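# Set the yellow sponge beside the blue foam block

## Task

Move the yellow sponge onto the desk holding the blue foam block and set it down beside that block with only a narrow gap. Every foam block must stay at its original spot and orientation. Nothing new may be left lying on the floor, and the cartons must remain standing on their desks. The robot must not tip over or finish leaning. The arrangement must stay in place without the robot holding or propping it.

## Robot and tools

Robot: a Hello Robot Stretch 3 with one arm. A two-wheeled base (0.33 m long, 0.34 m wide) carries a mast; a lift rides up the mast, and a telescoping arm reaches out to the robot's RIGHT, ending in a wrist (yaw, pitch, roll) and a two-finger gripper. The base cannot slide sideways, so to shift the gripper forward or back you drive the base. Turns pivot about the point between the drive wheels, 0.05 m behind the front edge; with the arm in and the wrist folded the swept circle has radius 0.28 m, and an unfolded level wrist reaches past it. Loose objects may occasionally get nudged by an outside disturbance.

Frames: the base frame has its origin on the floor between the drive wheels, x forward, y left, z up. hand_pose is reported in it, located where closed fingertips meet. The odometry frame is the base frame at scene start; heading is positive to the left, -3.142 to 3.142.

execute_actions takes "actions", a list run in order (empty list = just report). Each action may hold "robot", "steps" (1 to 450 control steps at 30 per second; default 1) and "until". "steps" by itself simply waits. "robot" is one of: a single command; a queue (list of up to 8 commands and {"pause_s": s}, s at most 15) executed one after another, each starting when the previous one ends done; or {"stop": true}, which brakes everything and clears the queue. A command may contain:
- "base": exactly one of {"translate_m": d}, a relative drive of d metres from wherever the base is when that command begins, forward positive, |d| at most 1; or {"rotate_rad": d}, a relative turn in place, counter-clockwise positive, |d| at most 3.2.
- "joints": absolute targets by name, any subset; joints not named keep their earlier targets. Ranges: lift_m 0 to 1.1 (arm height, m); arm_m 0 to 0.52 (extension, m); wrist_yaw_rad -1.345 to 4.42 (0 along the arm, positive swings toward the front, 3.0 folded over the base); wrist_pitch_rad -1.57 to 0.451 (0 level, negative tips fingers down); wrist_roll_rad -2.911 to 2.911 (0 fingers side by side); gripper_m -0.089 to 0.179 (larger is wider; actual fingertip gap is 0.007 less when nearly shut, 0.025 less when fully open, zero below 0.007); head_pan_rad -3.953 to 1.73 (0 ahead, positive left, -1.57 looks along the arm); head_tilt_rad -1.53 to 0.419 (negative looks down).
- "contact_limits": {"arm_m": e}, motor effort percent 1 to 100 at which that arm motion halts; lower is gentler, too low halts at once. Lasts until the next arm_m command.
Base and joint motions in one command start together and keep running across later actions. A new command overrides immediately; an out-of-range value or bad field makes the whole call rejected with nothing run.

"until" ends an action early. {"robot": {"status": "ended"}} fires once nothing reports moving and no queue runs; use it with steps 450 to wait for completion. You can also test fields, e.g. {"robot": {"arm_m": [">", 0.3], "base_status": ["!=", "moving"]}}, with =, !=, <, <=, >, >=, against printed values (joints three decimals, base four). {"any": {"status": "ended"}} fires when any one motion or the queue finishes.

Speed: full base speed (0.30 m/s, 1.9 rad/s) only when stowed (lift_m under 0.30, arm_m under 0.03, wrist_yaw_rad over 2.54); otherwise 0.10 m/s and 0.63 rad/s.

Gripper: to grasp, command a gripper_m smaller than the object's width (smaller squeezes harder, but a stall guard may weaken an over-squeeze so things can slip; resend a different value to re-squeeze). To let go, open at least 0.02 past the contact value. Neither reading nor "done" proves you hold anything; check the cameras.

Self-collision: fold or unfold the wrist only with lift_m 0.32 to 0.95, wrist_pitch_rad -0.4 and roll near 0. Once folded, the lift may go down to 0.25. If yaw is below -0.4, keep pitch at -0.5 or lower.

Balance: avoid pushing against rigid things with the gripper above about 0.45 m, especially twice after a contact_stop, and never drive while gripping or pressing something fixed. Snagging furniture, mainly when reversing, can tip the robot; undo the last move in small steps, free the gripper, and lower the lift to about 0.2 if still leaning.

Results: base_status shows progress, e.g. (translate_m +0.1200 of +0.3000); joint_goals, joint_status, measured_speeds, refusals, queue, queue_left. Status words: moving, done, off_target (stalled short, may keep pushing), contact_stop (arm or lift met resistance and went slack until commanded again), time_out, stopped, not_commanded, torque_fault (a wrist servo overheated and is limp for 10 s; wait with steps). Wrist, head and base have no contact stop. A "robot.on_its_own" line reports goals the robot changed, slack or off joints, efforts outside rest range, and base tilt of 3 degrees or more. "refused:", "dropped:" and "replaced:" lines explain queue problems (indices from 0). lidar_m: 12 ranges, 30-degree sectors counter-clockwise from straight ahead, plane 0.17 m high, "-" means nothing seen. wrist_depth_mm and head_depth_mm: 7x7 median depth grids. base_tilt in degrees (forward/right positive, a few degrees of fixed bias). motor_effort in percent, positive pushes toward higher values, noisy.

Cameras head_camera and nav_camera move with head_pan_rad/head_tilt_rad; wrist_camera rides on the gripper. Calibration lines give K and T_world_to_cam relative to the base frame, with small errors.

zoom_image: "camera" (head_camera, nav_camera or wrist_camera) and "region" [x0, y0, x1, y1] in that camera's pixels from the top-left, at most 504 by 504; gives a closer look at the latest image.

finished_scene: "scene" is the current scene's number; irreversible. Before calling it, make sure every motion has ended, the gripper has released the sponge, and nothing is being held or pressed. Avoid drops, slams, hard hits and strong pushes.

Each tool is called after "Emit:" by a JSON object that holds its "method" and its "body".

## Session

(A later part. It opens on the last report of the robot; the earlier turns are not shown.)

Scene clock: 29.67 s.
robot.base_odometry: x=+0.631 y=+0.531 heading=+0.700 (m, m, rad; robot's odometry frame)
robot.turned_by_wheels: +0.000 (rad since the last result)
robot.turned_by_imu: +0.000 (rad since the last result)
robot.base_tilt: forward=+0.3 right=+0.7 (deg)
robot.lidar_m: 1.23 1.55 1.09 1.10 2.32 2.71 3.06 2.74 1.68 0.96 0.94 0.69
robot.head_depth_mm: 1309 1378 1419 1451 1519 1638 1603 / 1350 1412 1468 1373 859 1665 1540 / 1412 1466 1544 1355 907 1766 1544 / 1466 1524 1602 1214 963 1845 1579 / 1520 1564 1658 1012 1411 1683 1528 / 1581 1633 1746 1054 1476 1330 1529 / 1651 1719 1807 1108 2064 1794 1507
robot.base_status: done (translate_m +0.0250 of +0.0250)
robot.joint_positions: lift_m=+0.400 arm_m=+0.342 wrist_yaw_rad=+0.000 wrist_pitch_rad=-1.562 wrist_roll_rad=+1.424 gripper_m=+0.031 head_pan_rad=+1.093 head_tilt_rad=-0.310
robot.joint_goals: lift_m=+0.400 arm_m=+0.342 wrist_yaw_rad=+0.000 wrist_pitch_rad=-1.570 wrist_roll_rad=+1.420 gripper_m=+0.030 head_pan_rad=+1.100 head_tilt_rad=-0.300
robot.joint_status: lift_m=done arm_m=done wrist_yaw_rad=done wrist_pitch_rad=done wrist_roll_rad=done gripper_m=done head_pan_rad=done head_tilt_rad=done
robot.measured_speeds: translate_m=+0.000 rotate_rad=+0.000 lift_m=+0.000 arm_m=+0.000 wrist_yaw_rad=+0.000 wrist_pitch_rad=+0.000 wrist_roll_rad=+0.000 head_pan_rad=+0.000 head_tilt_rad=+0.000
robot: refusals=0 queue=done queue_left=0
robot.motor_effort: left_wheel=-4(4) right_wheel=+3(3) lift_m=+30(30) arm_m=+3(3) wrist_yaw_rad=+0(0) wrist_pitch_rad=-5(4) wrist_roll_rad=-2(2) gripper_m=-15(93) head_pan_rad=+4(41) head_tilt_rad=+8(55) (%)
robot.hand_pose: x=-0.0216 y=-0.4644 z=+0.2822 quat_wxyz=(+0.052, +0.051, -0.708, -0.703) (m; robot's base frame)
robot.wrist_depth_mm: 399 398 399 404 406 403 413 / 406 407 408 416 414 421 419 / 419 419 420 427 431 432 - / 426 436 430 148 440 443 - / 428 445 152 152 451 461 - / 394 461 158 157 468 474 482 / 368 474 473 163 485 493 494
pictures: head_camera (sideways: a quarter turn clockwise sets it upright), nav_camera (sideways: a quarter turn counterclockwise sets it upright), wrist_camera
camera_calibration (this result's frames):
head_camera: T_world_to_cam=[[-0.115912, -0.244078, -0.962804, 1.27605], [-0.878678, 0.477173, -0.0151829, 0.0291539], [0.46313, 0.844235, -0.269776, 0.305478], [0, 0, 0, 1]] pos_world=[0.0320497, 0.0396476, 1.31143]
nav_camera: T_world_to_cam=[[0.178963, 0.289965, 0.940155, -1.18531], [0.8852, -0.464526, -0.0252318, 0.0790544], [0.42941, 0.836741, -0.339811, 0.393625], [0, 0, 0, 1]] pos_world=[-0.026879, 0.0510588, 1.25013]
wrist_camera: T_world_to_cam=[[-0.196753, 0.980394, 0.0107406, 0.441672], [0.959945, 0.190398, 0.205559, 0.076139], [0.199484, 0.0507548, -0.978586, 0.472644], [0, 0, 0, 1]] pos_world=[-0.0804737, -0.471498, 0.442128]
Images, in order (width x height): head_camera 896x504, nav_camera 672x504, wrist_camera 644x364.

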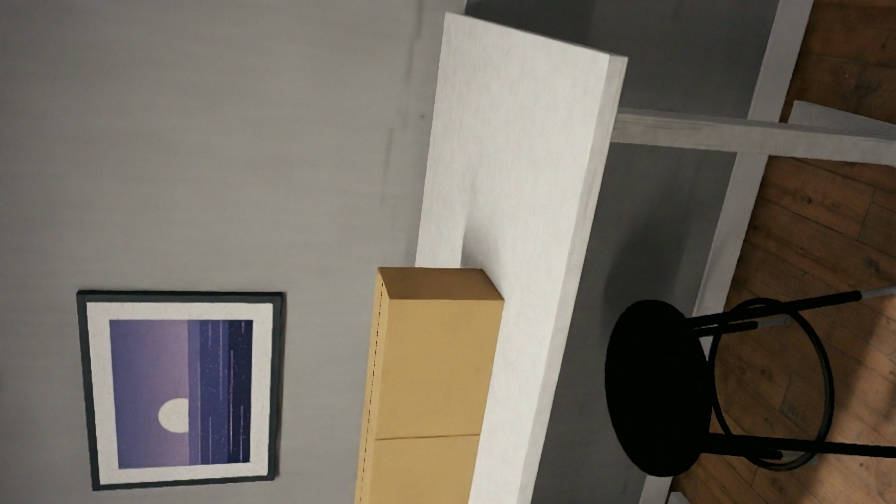

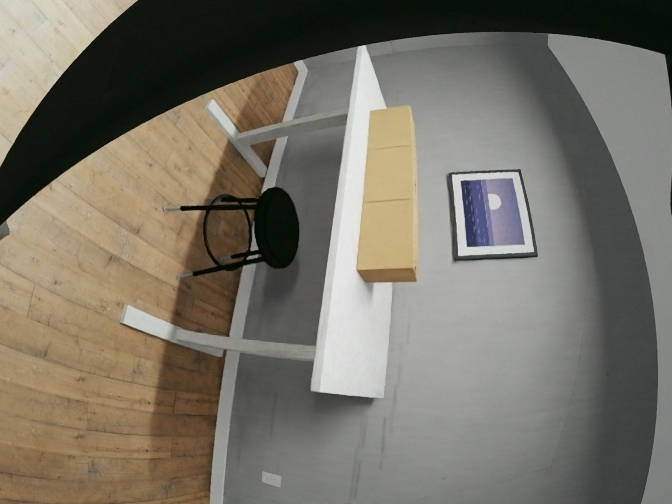

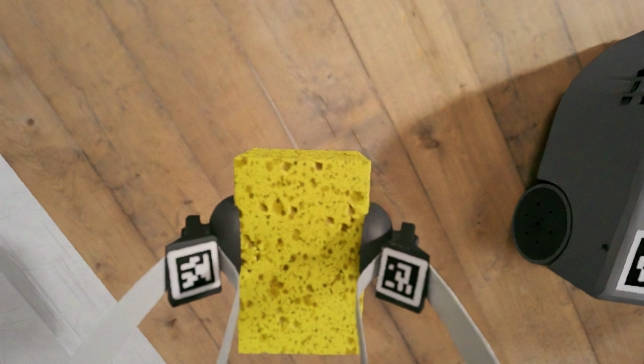

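Emit:
{"method": "execute_actions", "body": {"actions": [{"robot":{"base":{"rotate_rad":0.45},"joints":{"arm_m":0.0,"wrist_roll_rad":0.0,"wrist_pitch_rad":-0.4,"head_pan_rad":1.6,"head_tilt_rad":-0.3}},"steps":150,"until":{"robot":{"base_status":["!=","moving"]}}},{"robot":{"base":{"translate_m":1.0}},"steps":150,"until":{"robot":{"wrist_roll_rad":["<",0.05],"wrist_pitch_rad":[">",-0.5]}}},{"robot":{"joints":{"wrist_yaw_rad":3.0}},"steps":150,"until":{"robot":{"wrist_yaw_rad":[">",2.8]}}},{"robot":{"joints":{"lift_m":0.28}},"steps":150,"until":{"robot":{"lift_m":["<",0.295]}}},{"steps":15}]}}

Scene clock: 36.17 s.
robot.base_odometry: x=+0.787 y=+0.880 heading=+1.150 (m, m, rad; robot's odometry frame)
robot.turned_by_wheels: +0.450 (rad since the last result)
robot.turned_by_imu: +0.452 (rad since the last result)
robot.base_tilt: forward=+0.6 right=+2.5 (deg)
robot.lidar_m: 1.18 0.75 0.87 1.65 2.85 2.98 3.10 1.20 0.98 0.65 0.91 1.07
robot.head_depth_mm: 2029 2066 2060 967 813 1101 1045 / 2508 2532 2568 1143 979 1844 1605 / 2655 2828 2922 1509 2750 2060 1595 / 2575 2722 2855 3051 2910 2043 1603 / 2540 2641 2788 2966 2872 2044 1589 / 2431 2569 2720 2865 2853 2027 1574 / 2412 2527 2669 2779 2876 2003 1576
robot.base_status: moving (translate_m +0.3819 of +1.0000)
robot.joint_positions: lift_m=+0.280 arm_m=+0.002 wrist_yaw_rad=+2.999 wrist_pitch_rad=-0.423 wrist_roll_rad=+0.003 gripper_m=+0.031 head_pan_rad=+1.593 head_tilt_rad=-0.310
robot.joint_goals: lift_m=+0.280 arm_m=+0.000 wrist_yaw_rad=+3.000 wrist_pitch_rad=-0.400 wrist_roll_rad=+0.000 gripper_m=+0.030 head_pan_rad=+1.600 head_tilt_rad=-0.300
robot.joint_status: lift_m=moving arm_m=moving wrist_yaw_rad=moving wrist_pitch_rad=moving wrist_roll_rad=moving gripper_m=done head_pan_rad=done head_tilt_rad=done
robot.measured_speeds: translate_m=+0.265 rotate_rad=+0.000 lift_m=+0.000 arm_m=+0.000 wrist_yaw_rad=+0.000 wrist_pitch_rad=+0.000 wrist_roll_rad=+0.000 head_pan_rad=+0.000 head_tilt_rad=+0.000
robot: refusals=0 queue=running queue_left=0
robot.motor_effort: left_wheel=+3(9) right_wheel=+9(10) lift_m=+24(27) arm_m=-2(5) wrist_yaw_rad=+2(4) wrist_pitch_rad=+12(13) wrist_roll_rad=-1(3) gripper_m=-16(15) head_pan_rad=+4(33) head_tilt_rad=+7(7) (%)
robot.hand_pose: x=+0.0105 y=+0.0745 z=+0.2917 quat_wxyz=(+0.198, +0.701, +0.099, +0.678) (m; robot's base frame)
robot.wrist_depth_mm: - - - - - - 946 / - - - - - - - / 827 - 887 907 936 961 630 / 657 - 388 148 715 724 671 / 540 552 152 152 590 570 602 / 466 479 157 157 490 500 509 / - - 161 163 424 435 439
pictures: head_camera (sideways: a quarter turn clockwise sets it upright), nav_camera (sideways: a quarter turn counterclockwise sets it upright), wrist_camera
camera_calibration (this result's frames):
head_camera: T_world_to_cam=[[0.0153415, -0.269466, -0.962888, 1.27536], [-0.999881, -0.00269476, -0.0151768, 0.0298853], [0.00149486, 0.963006, -0.269475, 0.307903], [0, 0, 0, 1]] pos_world=[0.00985564, 0.0472328, 1.31145]
nav_camera: T_world_to_cam=[[0.0179777, 0.339978, 0.940261, -1.18446], [0.999538, 0.0169324, -0.0252335, 0.0783591], [-0.0244997, 0.940281, -0.339517, 0.396012], [0, 0, 0, 1]] pos_world=[-0.0473268, 0.0290029, 1.25014]
wrist_camera: T_world_to_cam=[[0.98902, -0.138232, 0.0522584, -0.0216893], [-0.0400712, -0.591225, -0.805511, 0.304504], [0.142243, 0.794572, -0.590273, 0.28016], [0, 0, 0, 1]] pos_world=[-0.00619787, -0.045575, 0.411785]
Images, in order (width x height): head_camera 896x504, nav_camera 672x504, wrist_camera 644x364.

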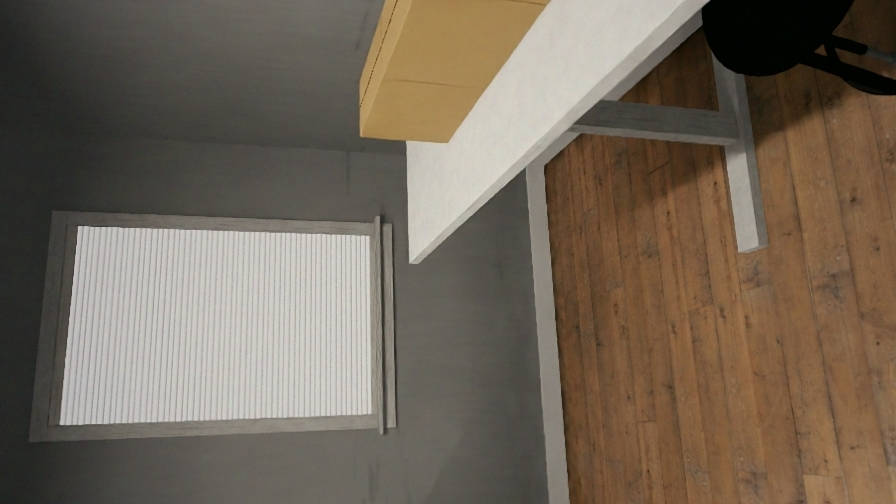

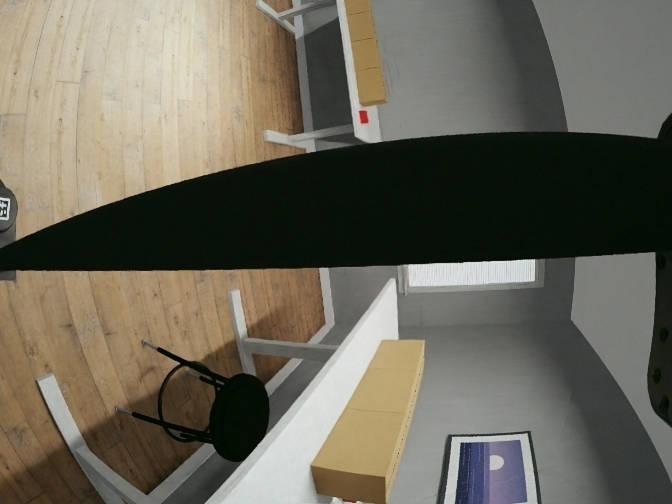

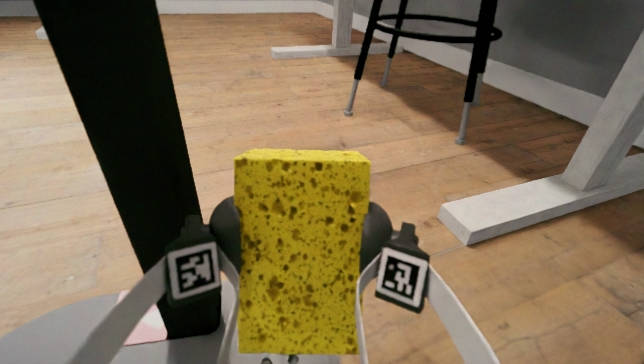

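Emit:
{"method": "execute_actions", "body": {"actions": [{"robot":{"stop":true},"steps":60,"until":{"robot":{"status":"ended"}}},{"robot":{"joints":{"head_pan_rad":0.8,"head_tilt_rad":-0.6}},"steps":60,"until":{"robot":{"status":"ended"}}}]}}

Scene clock: 39.23 s.
robot.base_odometry: x=+0.868 y=+1.060 heading=+1.150 (m, m, rad; robot's odometry frame)
robot.turned_by_wheels: +0.000 (rad since the last result)
robot.turned_by_imu: +0.000 (rad since the last result)
robot.base_tilt: forward=+0.4 right=+0.7 (deg)
robot.lidar_m: 0.99 0.59 0.61 0.88 2.89 3.14 3.62 1.35 0.71 0.86 0.86 1.02
robot.head_depth_mm: 823 883 940 1054 1156 1293 1284 / 865 937 968 702 1245 1403 1282 / 909 993 968 663 564 1464 1284 / 963 1055 959 660 503 869 1059 / 1019 1130 950 656 502 416 1238 / 1081 1206 940 653 499 404 1181 / 1149 1289 864 647 495 402 1231
robot.base_status: stopped (translate_m +0.5791 of +0.5791)
robot.joint_positions: lift_m=+0.280 arm_m=+0.002 wrist_yaw_rad=+2.999 wrist_pitch_rad=-0.423 wrist_roll_rad=+0.003 gripper_m=+0.031 head_pan_rad=+0.807 head_tilt_rad=-0.592
robot.joint_goals: lift_m=+0.280 arm_m=+0.000 wrist_yaw_rad=+3.000 wrist_pitch_rad=-0.400 wrist_roll_rad=+0.000 gripper_m=+0.030 head_pan_rad=+0.800 head_tilt_rad=-0.600
robot.joint_status: lift_m=done arm_m=done wrist_yaw_rad=done wrist_pitch_rad=done wrist_roll_rad=done gripper_m=done head_pan_rad=done head_tilt_rad=done
robot.measured_speeds: translate_m=+0.000 rotate_rad=+0.000 lift_m=+0.000 arm_m=+0.000 wrist_yaw_rad=+0.000 wrist_pitch_rad=+0.000 wrist_roll_rad=+0.000 head_pan_rad=+0.000 head_tilt_rad=+0.000
robot: refusals=0 queue=done queue_left=0
robot.motor_effort: left_wheel=-3(9) right_wheel=+3(8) lift_m=+25(23) arm_m=-3(3) wrist_yaw_rad=+1(1) wrist_pitch_rad=+11(11) wrist_roll_rad=-1(3) gripper_m=-15(16) head_pan_rad=-3(38) head_tilt_rad=-5(36) (%)
robot.hand_pose: x=+0.0105 y=+0.0745 z=+0.2917 quat_wxyz=(+0.198, +0.701, +0.099, +0.678) (m; robot's base frame)
robot.wrist_depth_mm: - - - - - - 474 / - - - - - - 764 / 816 - 874 922 942 582 819 / 663 - 387 148 713 635 721 / 545 552 152 152 569 596 609 / 465 481 157 158 495 501 503 / - - 162 162 424 433 437
pictures: head_camera (sideways: a quarter turn clockwise sets it upright), nav_camera (sideways: a quarter turn counterclockwise sets it upright), wrist_camera
camera_calibration (this result's frames):
head_camera: T_world_to_cam=[[-0.357981, -0.387477, -0.849536, 1.12973], [-0.712095, 0.701797, -0.0200271, 0.0344378], [0.603962, 0.597781, -0.527151, 0.639545], [0, 0, 0, 1]] pos_world=[0.0426823, 0.0312662, 1.29757]
nav_camera: T_world_to_cam=[[0.425139, 0.407193, 0.808363, -1.01491], [0.713745, -0.700036, -0.0227513, 0.0768621], [0.556619, 0.586638, -0.588245, 0.716112], [0, 0, 0, 1]] pos_world=[-0.0219843, 0.0469714, 1.24341]
wrist_camera: T_world_to_cam=[[0.98902, -0.138235, 0.0522584, -0.0216895], [-0.0400736, -0.591225, -0.805511, 0.304498], [0.142247, 0.794572, -0.590273, 0.280155], [0, 0, 0, 1]] pos_world=[-0.00619746, -0.045575, 0.411778]
Images, in order (width x height): head_camera 896x504, nav_camera 672x504, wrist_camera 644x364.

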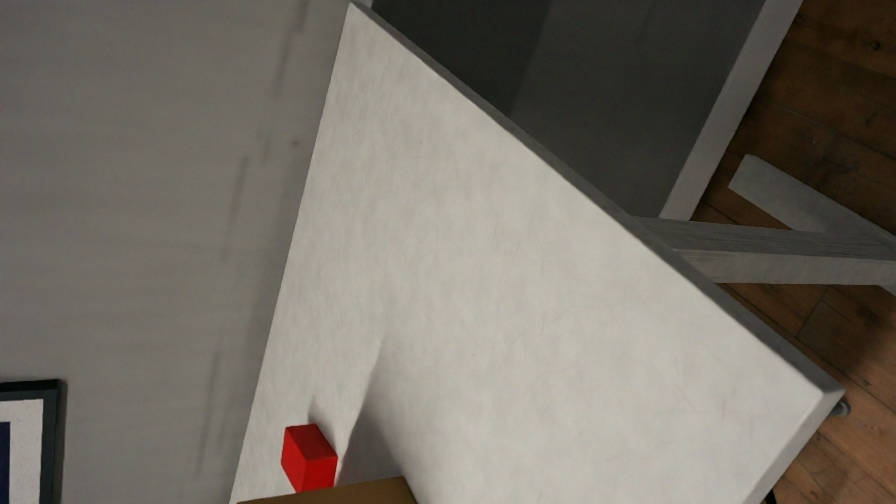

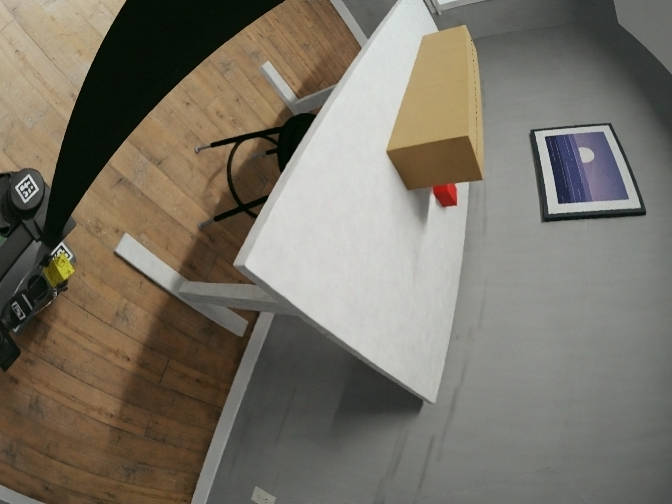

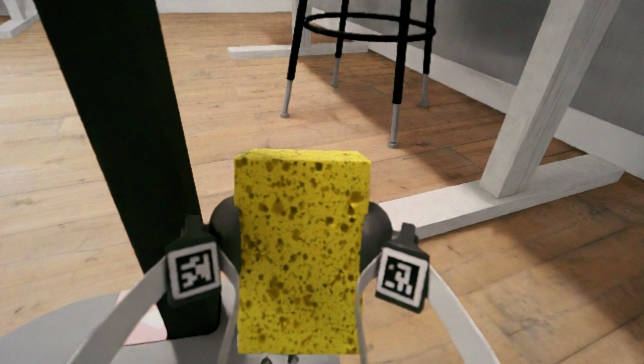

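Emit:
{"method": "execute_actions", "body": {"actions": [{"robot":{"base":{"translate_m":0.45},"joints":{"head_pan_rad":1.7,"head_tilt_rad":-0.4}},"steps":150,"until":{"robot":{"status":"ended"}}}]}}

Scene clock: 43.03 s.
robot.base_odometry: x=+1.052 y=+1.471 heading=+1.150 (m, m, rad; robot's odometry frame)
robot.turned_by_wheels: +0.000 (rad since the last result)
robot.turned_by_imu: +0.000 (rad since the last result)
robot.base_tilt: forward=+0.3 right=+0.7 (deg)
robot.lidar_m: 0.55 0.55 0.65 0.39 2.81 3.50 4.03 0.99 0.86 0.76 0.76 0.62
robot.head_depth_mm: 1098 1105 1163 1010 668 500 399 / 1474 1492 1503 1001 665 499 397 / 2081 2134 1830 868 662 496 396 / 2610 2820 2885 977 656 495 395 / 2585 2729 1506 858 653 492 393 / 2540 2707 926 644 650 490 392 / 2543 2674 2794 840 646 488 397
robot.base_status: done (translate_m +0.4500 of +0.4500)
robot.joint_positions: lift_m=+0.280 arm_m=+0.002 wrist_yaw_rad=+2.999 wrist_pitch_rad=-0.423 wrist_roll_rad=+0.003 gripper_m=+0.031 head_pan_rad=+1.693 head_tilt_rad=-0.409
robot.joint_goals: lift_m=+0.280 arm_m=+0.000 wrist_yaw_rad=+3.000 wrist_pitch_rad=-0.400 wrist_roll_rad=+0.000 gripper_m=+0.030 head_pan_rad=+1.700 head_tilt_rad=-0.400
robot.joint_status: lift_m=done arm_m=done wrist_yaw_rad=done wrist_pitch_rad=done wrist_roll_rad=done gripper_m=done head_pan_rad=done head_tilt_rad=done
robot.measured_speeds: translate_m=+0.000 rotate_rad=+0.000 lift_m=+0.000 arm_m=+0.000 wrist_yaw_rad=+0.000 wrist_pitch_rad=+0.000 wrist_roll_rad=+0.000 head_pan_rad=+0.000 head_tilt_rad=+0.000
robot: refusals=0 queue=done queue_left=0
robot.motor_effort: left_wheel=-4(9) right_wheel=+3(9) lift_m=+24(25) arm_m=-3(3) wrist_yaw_rad=+0(0) wrist_pitch_rad=+11(12) wrist_roll_rad=-1(2) gripper_m=-16(16) head_pan_rad=+4(38) head_tilt_rad=+6(29) (%)
robot.hand_pose: x=+0.0105 y=+0.0745 z=+0.2917 quat_wxyz=(+0.198, +0.701, +0.099, +0.678) (m; robot's base frame)
robot.wrist_depth_mm: - - 660 - 795 589 453 / - - - - 825 606 466 / 828 - 837 856 835 615 479 / 655 - 391 148 674 630 492 / 542 501 152 152 604 590 499 / 452 473 157 158 494 504 494 / - - 161 162 424 432 437
pictures: head_camera (sideways: a quarter turn clockwise sets it upright), nav_camera (sideways: a quarter turn counterclockwise sets it upright), wrist_camera
camera_calibration (this result's frames):
head_camera: T_world_to_cam=[[0.0535525, -0.359876, -0.931462, 1.23409], [-0.994444, -0.103882, -0.0170381, 0.0322733], [-0.0906303, 0.927199, -0.36344, 0.430756], [0, 0, 0, 1]] pos_world=[0.0050451, 0.0480751, 1.30661]
nav_camera: T_world_to_cam=[[-0.0271096, 0.430795, 0.902043, -1.13431], [0.993179, 0.113975, -0.0245833, 0.0775483], [-0.113401, 0.895224, -0.430946, 0.515536], [0, 0, 0, 1]] pos_world=[-0.049308, 0.0182982, 1.24727]
wrist_camera: T_world_to_cam=[[0.989022, -0.138216, 0.0522586, -0.0216865], [-0.0400599, -0.591217, -0.805517, 0.304501], [0.142231, 0.794581, -0.590263, 0.280151], [0, 0, 0, 1]] pos_world=[-0.00619954, -0.0455747, 0.411777]
Images, in order (width x height): head_camera 896x504, nav_camera 672x504, wrist_camera 644x364.

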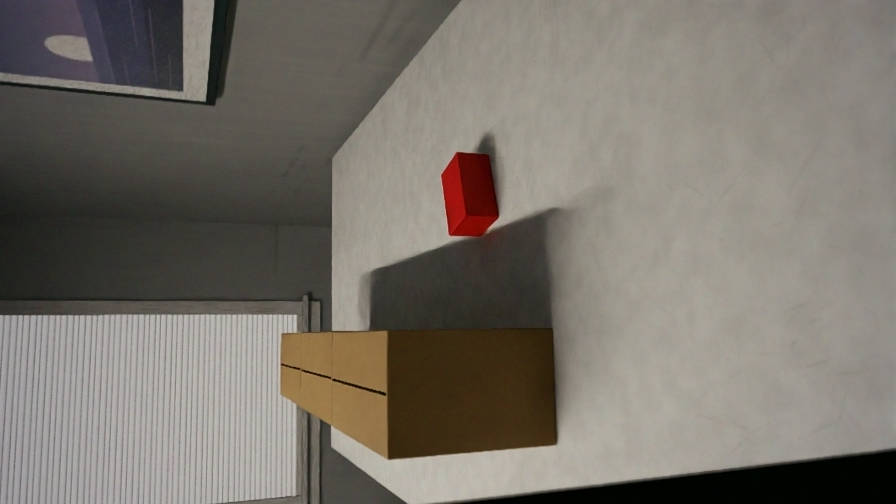

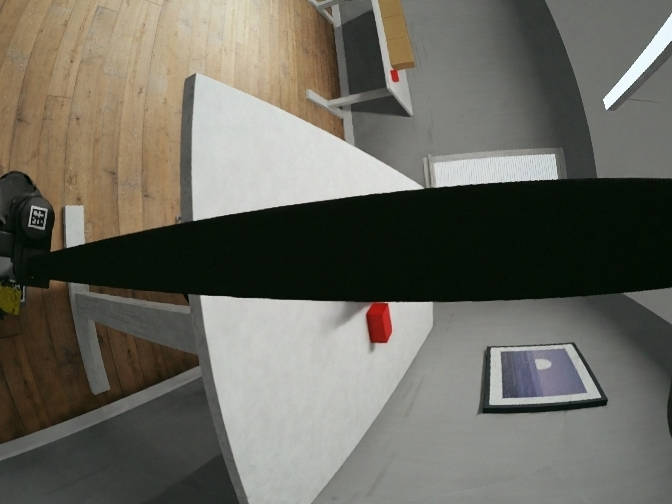

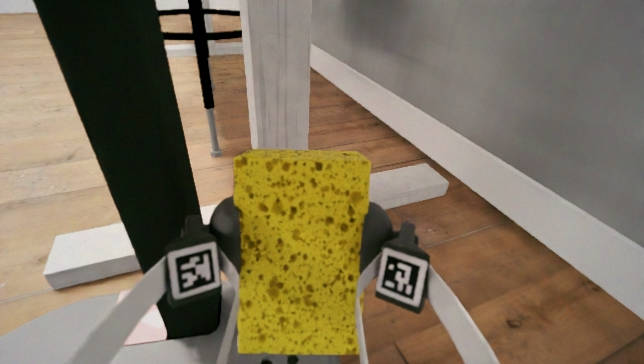

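Emit:
{"method": "execute_actions", "body": {"actions": [{"robot":{"base":{"translate_m":-1.0},"joints":{"head_pan_rad":-0.3,"head_tilt_rad":-0.5}},"steps":200,"until":{"robot":{"translate_m":["<",-0.6]}}},{"robot":{"base":{"translate_m":-1.0}},"steps":200,"until":{"robot":{"translate_m":["<",-0.4]}}},{"robot":[{"base":{"translate_m":-1.0}},{"base":{"rotate_rad":-2.54}},{"base":{"translate_m":1.0}}],"steps":450,"until":{"robot":{"status":"ended"}}}]}}

Scene clock: 61.10 s.
robot.base_odometry: x=+0.412 y=-1.341 heading=-1.390 (m, m, rad; robot's odometry frame)
robot.turned_by_wheels: -2.540 (rad since the last result)
robot.turned_by_imu: -2.550 (rad since the last result)
robot.base_tilt: forward=+0.4 right=+0.7 (deg)
robot.lidar_m: 1.33 0.90 0.83 0.83 1.05 2.01 2.85 2.96 2.49 1.73 1.44 0.90
robot.head_depth_mm: 1091 1183 1240 818 633 1624 1375 / 1096 1196 1232 913 1529 1481 1293 / 1106 1197 1289 1422 1567 1674 1368 / 1106 1205 1302 1431 1572 1660 1351 / 1108 1209 1313 1439 1590 1639 1356 / 1123 1214 1312 1436 1598 1649 1344 / 1121 1227 1328 1454 1616 1642 1347
robot.base_status: done (translate_m +1.0000 of +1.0000)
robot.joint_positions: lift_m=+0.280 arm_m=+0.002 wrist_yaw_rad=+2.999 wrist_pitch_rad=-0.423 wrist_roll_rad=+0.003 gripper_m=+0.031 head_pan_rad=-0.293 head_tilt_rad=-0.495
robot.joint_goals: lift_m=+0.280 arm_m=+0.000 wrist_yaw_rad=+3.000 wrist_pitch_rad=-0.400 wrist_roll_rad=+0.000 gripper_m=+0.030 head_pan_rad=-0.300 head_tilt_rad=-0.500
robot.joint_status: lift_m=done arm_m=done wrist_yaw_rad=done wrist_pitch_rad=done wrist_roll_rad=done gripper_m=done head_pan_rad=done head_tilt_rad=done
robot.measured_speeds: translate_m=+0.000 rotate_rad=+0.000 lift_m=+0.000 arm_m=+0.000 wrist_yaw_rad=+0.000 wrist_pitch_rad=+0.000 wrist_roll_rad=+0.000 head_pan_rad=+0.000 head_tilt_rad=+0.000
robot: refusals=0 queue=done queue_left=0
robot.motor_effort: left_wheel=+2(10) right_wheel=-3(7) lift_m=+24(24) arm_m=-3(3) wrist_yaw_rad=+1(1) wrist_pitch_rad=+12(12) wrist_roll_rad=-1(1) gripper_m=-16(16) head_pan_rad=-3(38) head_tilt_rad=-3(18) (%)
robot.hand_pose: x=+0.0105 y=+0.0745 z=+0.2917 quat_wxyz=(+0.198, +0.701, +0.099, +0.678) (m; robot's base frame)
robot.wrist_depth_mm: - 889 825 790 752 722 702 / - - 908 871 819 777 756 / 678 - 888 899 868 847 810 / 645 - 390 148 724 730 754 / 546 547 152 153 608 593 602 / 465 486 157 158 491 507 515 / - - 162 162 424 434 436
pictures: head_camera (sideways: a quarter turn clockwise sets it upright), nav_camera (sideways: a quarter turn counterclockwise sets it upright), wrist_camera
camera_calibration (this result's frames):
head_camera: T_world_to_cam=[[-0.426266, 0.118867, -0.896754, 1.19173], [0.304521, 0.952326, -0.0185187, 0.0262752], [0.851801, -0.280974, -0.442141, 0.527422], [0, 0, 0, 1]] pos_world=[0.0507319, -0.0184874, 1.30237]
nav_camera: T_world_to_cam=[[0.477839, -0.170862, 0.861671, -1.08474], [-0.298236, -0.954195, -0.023823, 0.0844333], [0.826272, -0.245598, -0.506908, 0.608645], [0, 0, 0, 1]] pos_world=[0.0406028, 0.044707, 1.24522]
wrist_camera: T_world_to_cam=[[0.989025, -0.1382, 0.0522548, -0.0216821], [-0.0400515, -0.591206, -0.805526, 0.304507], [0.142217, 0.794592, -0.590252, 0.280145], [0, 0, 0, 1]] pos_world=[-0.00620116, -0.0455711, 0.411777]
Images, in order (width x height): head_camera 896x504, nav_camera 672x504, wrist_camera 644x364.

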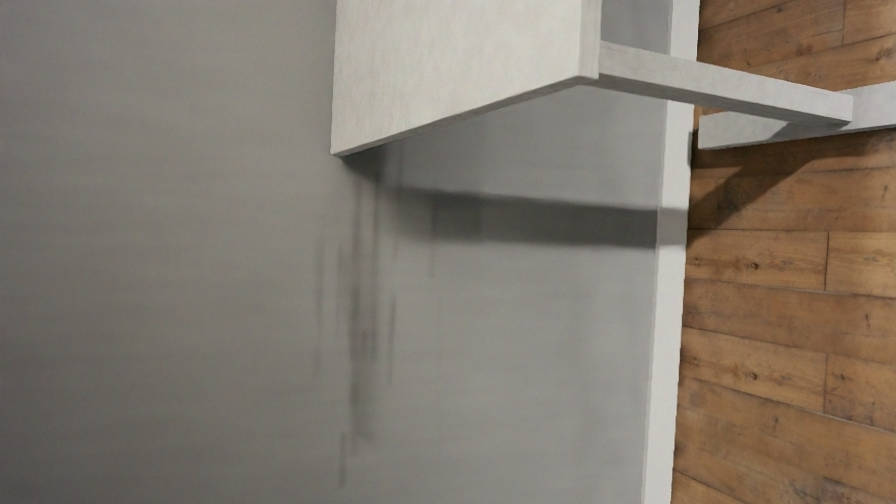

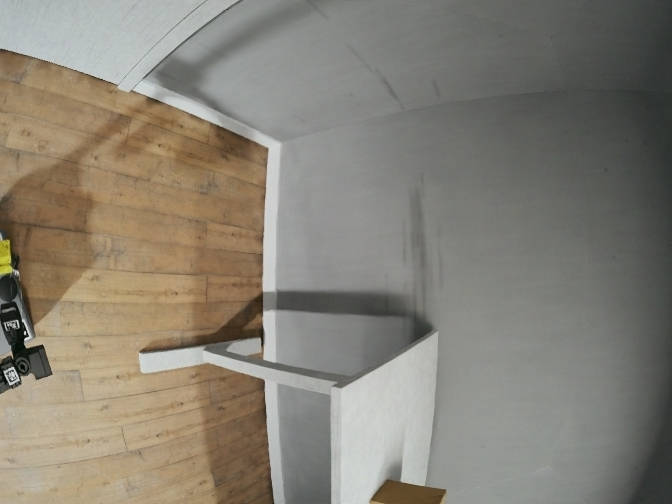

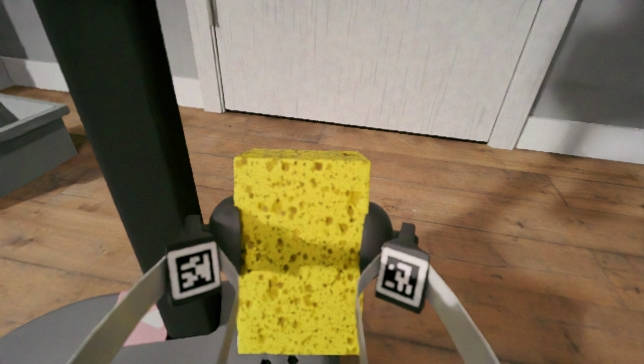

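Emit:
{"method": "execute_actions", "body": {"actions": [{"robot":[{"base":{"rotate_rad":-0.15},"joints":{"head_pan_rad":-1.65,"head_tilt_rad":-0.4}},{"base":{"translate_m":0.8}}],"steps":450,"until":{"robot":{"status":"ended"}}}]}}

Scene clock: 67.13 s.
robot.base_odometry: x=+0.437 y=-2.141 heading=-1.540 (m, m, rad; robot's odometry frame)
robot.turned_by_wheels: -0.150 (rad since the last result)
robot.turned_by_imu: -0.150 (rad since the last result)
robot.base_tilt: forward=+0.4 right=+0.7 (deg)
robot.lidar_m: 0.54 0.62 0.67 0.67 0.75 1.23 3.75 3.59 2.89 0.44 0.65 0.54
robot.head_depth_mm: 2623 2776 2995 1015 672 500 398 / 2667 2769 1579 689 664 497 398 / 2651 2859 1386 704 663 497 397 / 2704 2889 3009 986 659 494 407 / 2213 2357 2039 975 655 492 406 / 1526 1581 1557 969 653 489 416 / 1165 1203 1244 958 646 488 413
robot.base_status: done (translate_m +0.8000 of +0.8000)
robot.joint_positions: lift_m=+0.280 arm_m=+0.002 wrist_yaw_rad=+2.999 wrist_pitch_rad=-0.423 wrist_roll_rad=+0.003 gripper_m=+0.031 head_pan_rad=-1.643 head_tilt_rad=-0.408
robot.joint_goals: lift_m=+0.280 arm_m=+0.000 wrist_yaw_rad=+3.000 wrist_pitch_rad=-0.400 wrist_roll_rad=+0.000 gripper_m=+0.030 head_pan_rad=-1.650 head_tilt_rad=-0.400
robot.joint_status: lift_m=done arm_m=done wrist_yaw_rad=done wrist_pitch_rad=done wrist_roll_rad=done gripper_m=done head_pan_rad=done head_tilt_rad=done
robot.measured_speeds: translate_m=+0.000 rotate_rad=+0.000 lift_m=+0.000 arm_m=+0.000 wrist_yaw_rad=+0.000 wrist_pitch_rad=+0.000 wrist_roll_rad=+0.000 head_pan_rad=+0.000 head_tilt_rad=+0.000
robot: refusals=0 queue=done queue_left=0
robot.motor_effort: left_wheel=+2(10) right_wheel=-3(8) lift_m=+25(25) arm_m=-3(3) wrist_yaw_rad=+1(1) wrist_pitch_rad=+12(12) wrist_roll_rad=-1(1) gripper_m=-15(16) head_pan_rad=-2(38) head_tilt_rad=+4(19) (%)
robot.hand_pose: x=+0.0105 y=+0.0745 z=+0.2917 quat_wxyz=(+0.198, +0.701, +0.099, +0.678) (m; robot's base frame)
robot.wrist_depth_mm: 645 648 649 641 629 623 614 / 704 - 701 700 691 694 642 / 770 - 768 752 749 747 645 / 654 - 391 148 718 730 613 / 541 547 152 152 610 591 577 / 465 485 157 158 494 501 509 / - - 162 162 425 437 437
pictures: head_camera (sideways: a quarter turn clockwise sets it upright), nav_camera (sideways: a quarter turn counterclockwise sets it upright), wrist_camera
camera_calibration (this result's frames):
head_camera: T_world_to_cam=[[0.0168657, 0.363024, -0.931627, 1.23453], [0.995799, -0.0899675, -0.0170299, 0.0201221], [-0.0899984, -0.927426, -0.363016, 0.430201], [0, 0, 0, 1]] pos_world=[-0.00214136, -0.047373, 1.30663]
nav_camera: T_world_to_cam=[[-0.0564971, -0.427521, 0.902238, -1.13439], [-0.996508, 0.0798011, -0.0245869, 0.08969], [-0.0614882, -0.900477, -0.430536, 0.514685], [0, 0, 0, 1]] pos_world=[0.0569341, -0.0286707, 1.24729]
wrist_camera: T_world_to_cam=[[0.989027, -0.138185, 0.0522546, -0.0216791], [-0.0400416, -0.591201, -0.80553, 0.304512], [0.142205, 0.794598, -0.590247, 0.280139], [0, 0, 0, 1]] pos_world=[-0.00620274, -0.0455658, 0.411778]
Images, in order (width x height): head_camera 896x504, nav_camera 672x504, wrist_camera 644x364.

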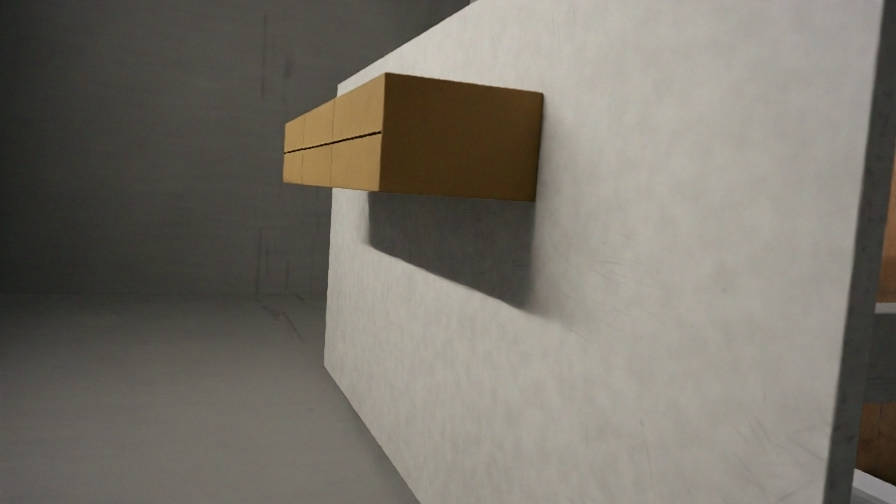

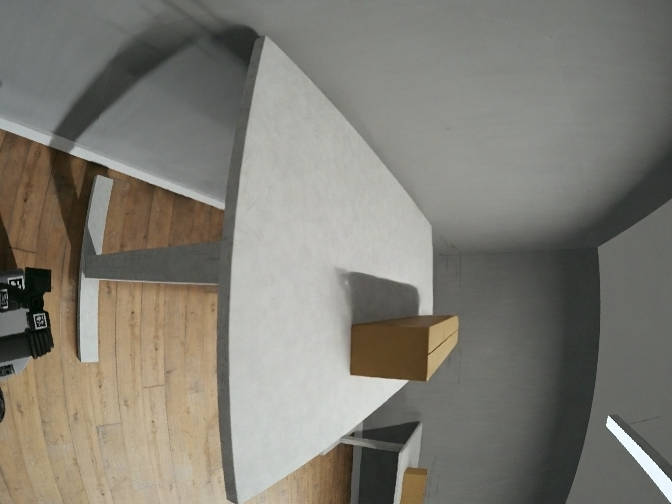

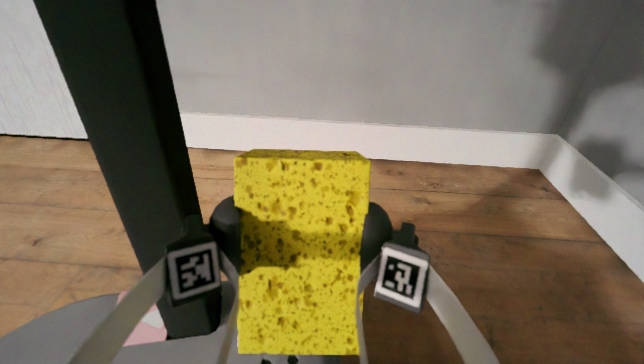

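Emit:
{"method": "execute_actions", "body": {"actions": [{"robot":[{"base":{"translate_m":-0.7},"joints":{"head_pan_rad":0.5,"head_tilt_rad":-0.6}},{"base":{"rotate_rad":-2.35}},{"base":{"translate_m":1.0}}],"steps":450,"until":{"robot":{"queue_left":["=",0],"translate_m":[">",0.6]}}},{"robot":{"base":{"translate_m":1.0}},"steps":200,"until":{"robot":{"translate_m":[">",0.45]}}},{"robot":{"base":{"translate_m":1.0}},"steps":300,"until":{"robot":{"status":"ended"}}}]}}

Scene clock: 84.13 s.
robot.base_odometry: x=-1.088 y=-0.045 heading=+2.393 (m, m, rad; robot's odometry frame)
robot.turned_by_wheels: -2.350 (rad since the last result)
robot.turned_by_imu: -2.357 (rad since the last result)
robot.base_tilt: forward=+0.4 right=+0.7 (deg)
robot.lidar_m: 1.00 1.19 0.91 1.63 1.87 2.34 2.66 2.27 2.45 1.93 1.99 1.76
robot.head_depth_mm: 1023 1132 1256 1120 689 685 1286 / 1022 1119 1248 1112 675 681 1290 / 1013 1106 1225 1097 667 681 1252 / 1000 1096 1219 1090 657 677 1246 / 995 1085 1203 1083 646 674 1236 / 985 1077 1192 1077 636 672 1207 / 972 1065 1173 1070 629 665 1206
robot.base_status: done (translate_m +1.0000 of +1.0000)
robot.joint_positions: lift_m=+0.280 arm_m=+0.002 wrist_yaw_rad=+2.999 wrist_pitch_rad=-0.423 wrist_roll_rad=+0.003 gripper_m=+0.031 head_pan_rad=+0.493 head_tilt_rad=-0.593
robot.joint_goals: lift_m=+0.280 arm_m=+0.000 wrist_yaw_rad=+3.000 wrist_pitch_rad=-0.400 wrist_roll_rad=+0.000 gripper_m=+0.030 head_pan_rad=+0.500 head_tilt_rad=-0.600
robot.joint_status: lift_m=done arm_m=done wrist_yaw_rad=done wrist_pitch_rad=done wrist_roll_rad=done gripper_m=done head_pan_rad=done head_tilt_rad=done
robot.measured_speeds: translate_m=+0.000 rotate_rad=+0.000 lift_m=+0.000 arm_m=+0.000 wrist_yaw_rad=+0.000 wrist_pitch_rad=+0.000 wrist_roll_rad=+0.000 head_pan_rad=+0.000 head_tilt_rad=+0.000
robot: refusals=0 queue=done queue_left=0
robot.motor_effort: left_wheel=+2(11) right_wheel=-3(9) lift_m=+25(25) arm_m=-3(3) wrist_yaw_rad=+0(0) wrist_pitch_rad=+12(12) wrist_roll_rad=-2(1) gripper_m=-16(15) head_pan_rad=+4(41) head_tilt_rad=-4(28) (%)
robot.hand_pose: x=+0.0105 y=+0.0745 z=+0.2917 quat_wxyz=(+0.198, +0.701, +0.099, +0.678) (m; robot's base frame)
robot.wrist_depth_mm: - - - - - - 870 / - - - - - - 917 / 844 - 874 854 943 971 912 / 660 - 393 147 718 735 748 / 544 553 152 153 610 592 609 / 469 482 157 157 494 499 509 / - - 162 162 429 430 436
pictures: head_camera (sideways: a quarter turn clockwise sets it upright), nav_camera (sideways: a quarter turn counterclockwise sets it upright), wrist_camera
camera_calibration (this result's frames):
head_camera: T_world_to_cam=[[-0.461246, -0.258422, -0.848805, 1.1294], [-0.460352, 0.88751, -0.0200472, 0.0329284], [0.758504, 0.381503, -0.528326, 0.640132], [0, 0, 0, 1]] pos_world=[0.0505493, 0.0184261, 1.2975]
nav_camera: T_world_to_cam=[[0.53116, 0.256389, 0.807548, -1.01449], [0.462414, -0.886373, -0.0227345, 0.0783733], [0.70996, 0.385497, -0.589363, 0.716631], [0, 0, 0, 1]] pos_world=[-0.00616325, 0.0533134, 1.24339]
wrist_camera: T_world_to_cam=[[0.989029, -0.138172, 0.0522514, -0.0216765], [-0.0400359, -0.591196, -0.805533, 0.304512], [0.142193, 0.794604, -0.590242, 0.28014], [0, 0, 0, 1]] pos_world=[-0.00620398, -0.0455694, 0.411778]
Images, in order (width x height): head_camera 896x504, nav_camera 672x504, wrist_camera 644x364.

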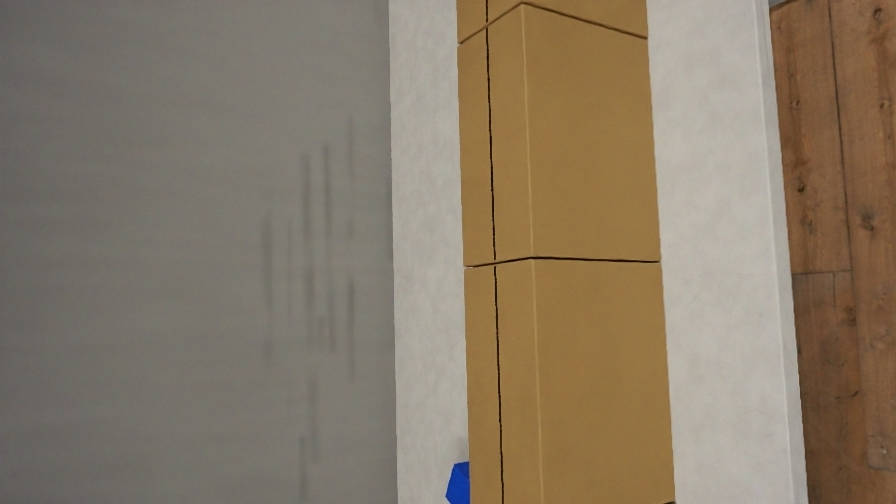

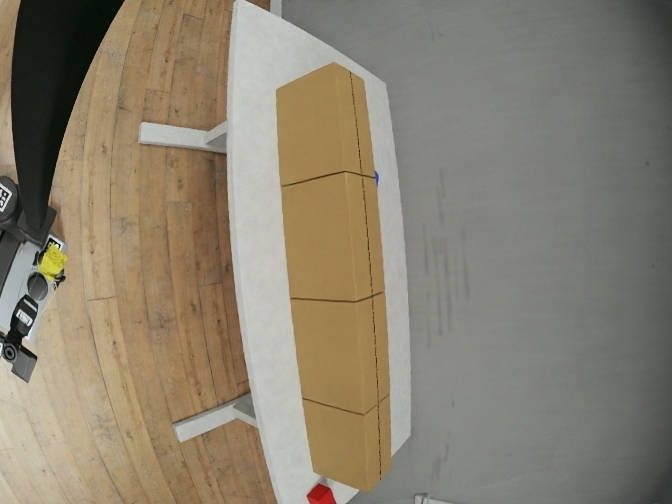

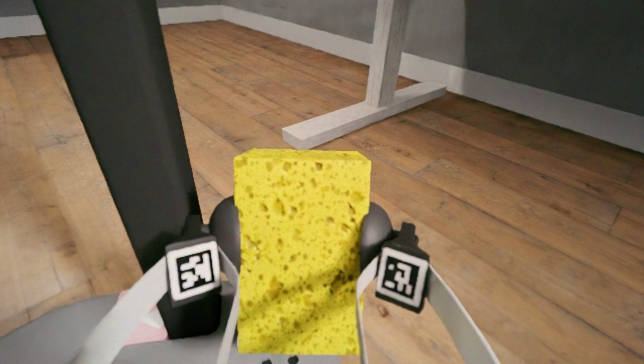

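Emit:
{"method": "execute_actions", "body": {"actions": [{"robot":{"base":{"rotate_rad":0.75},"joints":{"lift_m":1.1,"head_pan_rad":0.0,"head_tilt_rad":-0.9}},"steps":200,"until":{"robot":{"lift_m":[">",0.36]}}},{"robot":{"joints":{"wrist_yaw_rad":0.0}},"steps":200,"until":{"robot":{"lift_m":[">",0.65],"wrist_yaw_rad":["<",0.2],"base_status":["!=","moving"]}}},{"robot":{"base":{"translate_m":0.25}},"steps":300,"until":{"robot":{"status":"ended"}}}]}}

Scene clock: 93.80 s.
robot.base_odometry: x=-1.338 y=-0.045 heading=-3.140 (m, m, rad; robot's odometry frame)
robot.turned_by_wheels: +0.750 (rad since the last result)
robot.turned_by_imu: +0.751 (rad since the last result)
robot.base_tilt: forward=+0.4 right=+0.6 (deg)
robot.lidar_m: 0.95 0.69 1.70 1.86 2.52 2.81 2.52 2.38 2.07 2.18 0.87 0.95
robot.head_depth_mm: 796 910 924 762 460 545 511 / 808 932 908 517 461 545 520 / 825 953 905 515 468 554 517 / 842 970 903 511 472 561 524 / 857 987 901 508 490 558 1078 / 872 1002 894 506 506 556 1095 / 888 1016 887 502 528 554 1098
robot.base_status: done (translate_m +0.2500 of +0.2500)
robot.joint_positions: lift_m=+1.100 arm_m=+0.002 wrist_yaw_rad=+0.002 wrist_pitch_rad=-0.422 wrist_roll_rad=+0.002 gripper_m=+0.031 head_pan_rad=+0.007 head_tilt_rad=-0.889
robot.joint_goals: lift_m=+1.100 arm_m=+0.000 wrist_yaw_rad=+0.000 wrist_pitch_rad=-0.400 wrist_roll_rad=+0.000 gripper_m=+0.030 head_pan_rad=+0.000 head_tilt_rad=-0.900
robot.joint_status: lift_m=done arm_m=done wrist_yaw_rad=done wrist_pitch_rad=done wrist_roll_rad=done gripper_m=done head_pan_rad=done head_tilt_rad=done
robot.measured_speeds: translate_m=+0.000 rotate_rad=+0.000 lift_m=+0.000 arm_m=+0.000 wrist_yaw_rad=+0.000 wrist_pitch_rad=+0.000 wrist_roll_rad=+0.000 head_pan_rad=+0.000 head_tilt_rad=+0.000
robot: refusals=0 queue=done queue_left=0
robot.motor_effort: left_wheel=-5(9) right_wheel=+3(9) lift_m=+30(33) arm_m=-3(3) wrist_yaw_rad=-2(2) wrist_pitch_rad=+12(12) wrist_roll_rad=-1(2) gripper_m=-16(16) head_pan_rad=-2(30) head_tilt_rad=-8(37) (%)
robot.hand_pose: x=-0.0212 y=-0.3709 z=+1.1114 quat_wxyz=(+0.691, +0.149, -0.692, -0.148) (m; robot's base frame)
robot.wrist_depth_mm: 930 - - - - - - / 953 - - - - - - / - - - - - - - / 813 - 783 148 - - - / 647 460 152 153 - - - / 372 399 159 158 - - - / 332 481 491 162 - - -
pictures: head_camera (sideways: a quarter turn clockwise sets it upright), nav_camera (sideways: a quarter turn counterclockwise sets it upright), wrist_camera
camera_calibration (this result's frames):
head_camera: T_world_to_cam=[[-0.752825, -0.0146204, -0.658059, 0.882559], [0.0010464, 0.999725, -0.0234084, 0.0344813], [0.65822, -0.018311, -0.752603, 0.932479], [0, 0, 0, 1]] pos_world=[0.0505994, -0.00449391, 1.28337]
nav_camera: T_world_to_cam=[[0.79905, -0.0199365, 0.600934, -0.746865], [-0.0112538, -0.999771, -0.0182043, 0.075357], [0.60116, 0.00778337, -0.799091, 0.990069], [0, 0, 0, 1]] pos_world=[0.00244105, 0.0527438, 1.24134]
wrist_camera: T_world_to_cam=[[-0.998594, -0.00520226, 0.0527451, -0.0880582], [-0.0456298, 0.590662, -0.805628, 1.13847], [-0.0269635, -0.806902, -0.59007, 0.524643], [0, 0, 0, 1]] pos_world=[-0.0218402, -0.249571, 1.2314]
Images, in order (width x height): head_camera 896x504, nav_camera 672x504, wrist_camera 644x364.

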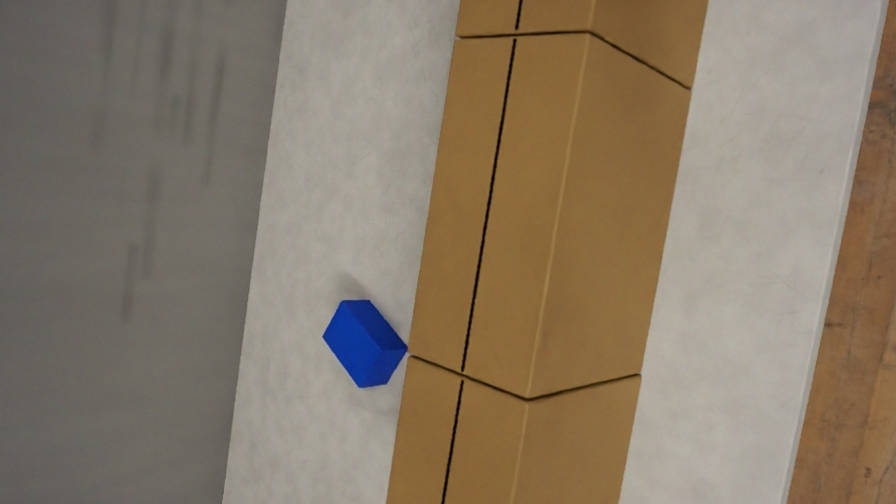

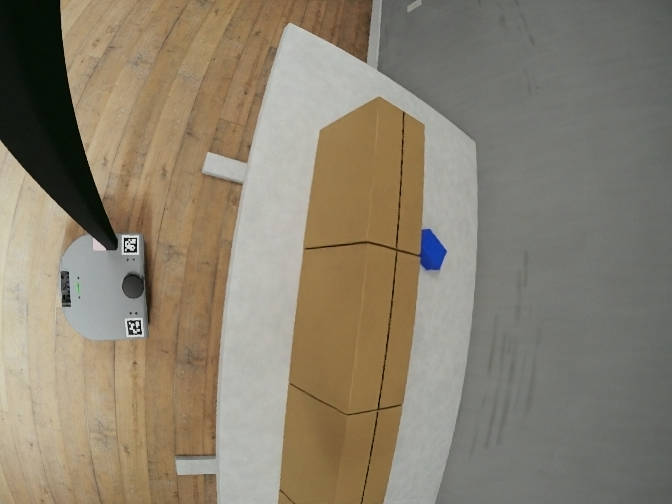

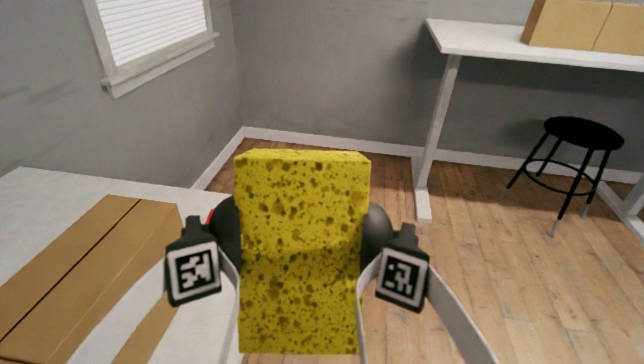

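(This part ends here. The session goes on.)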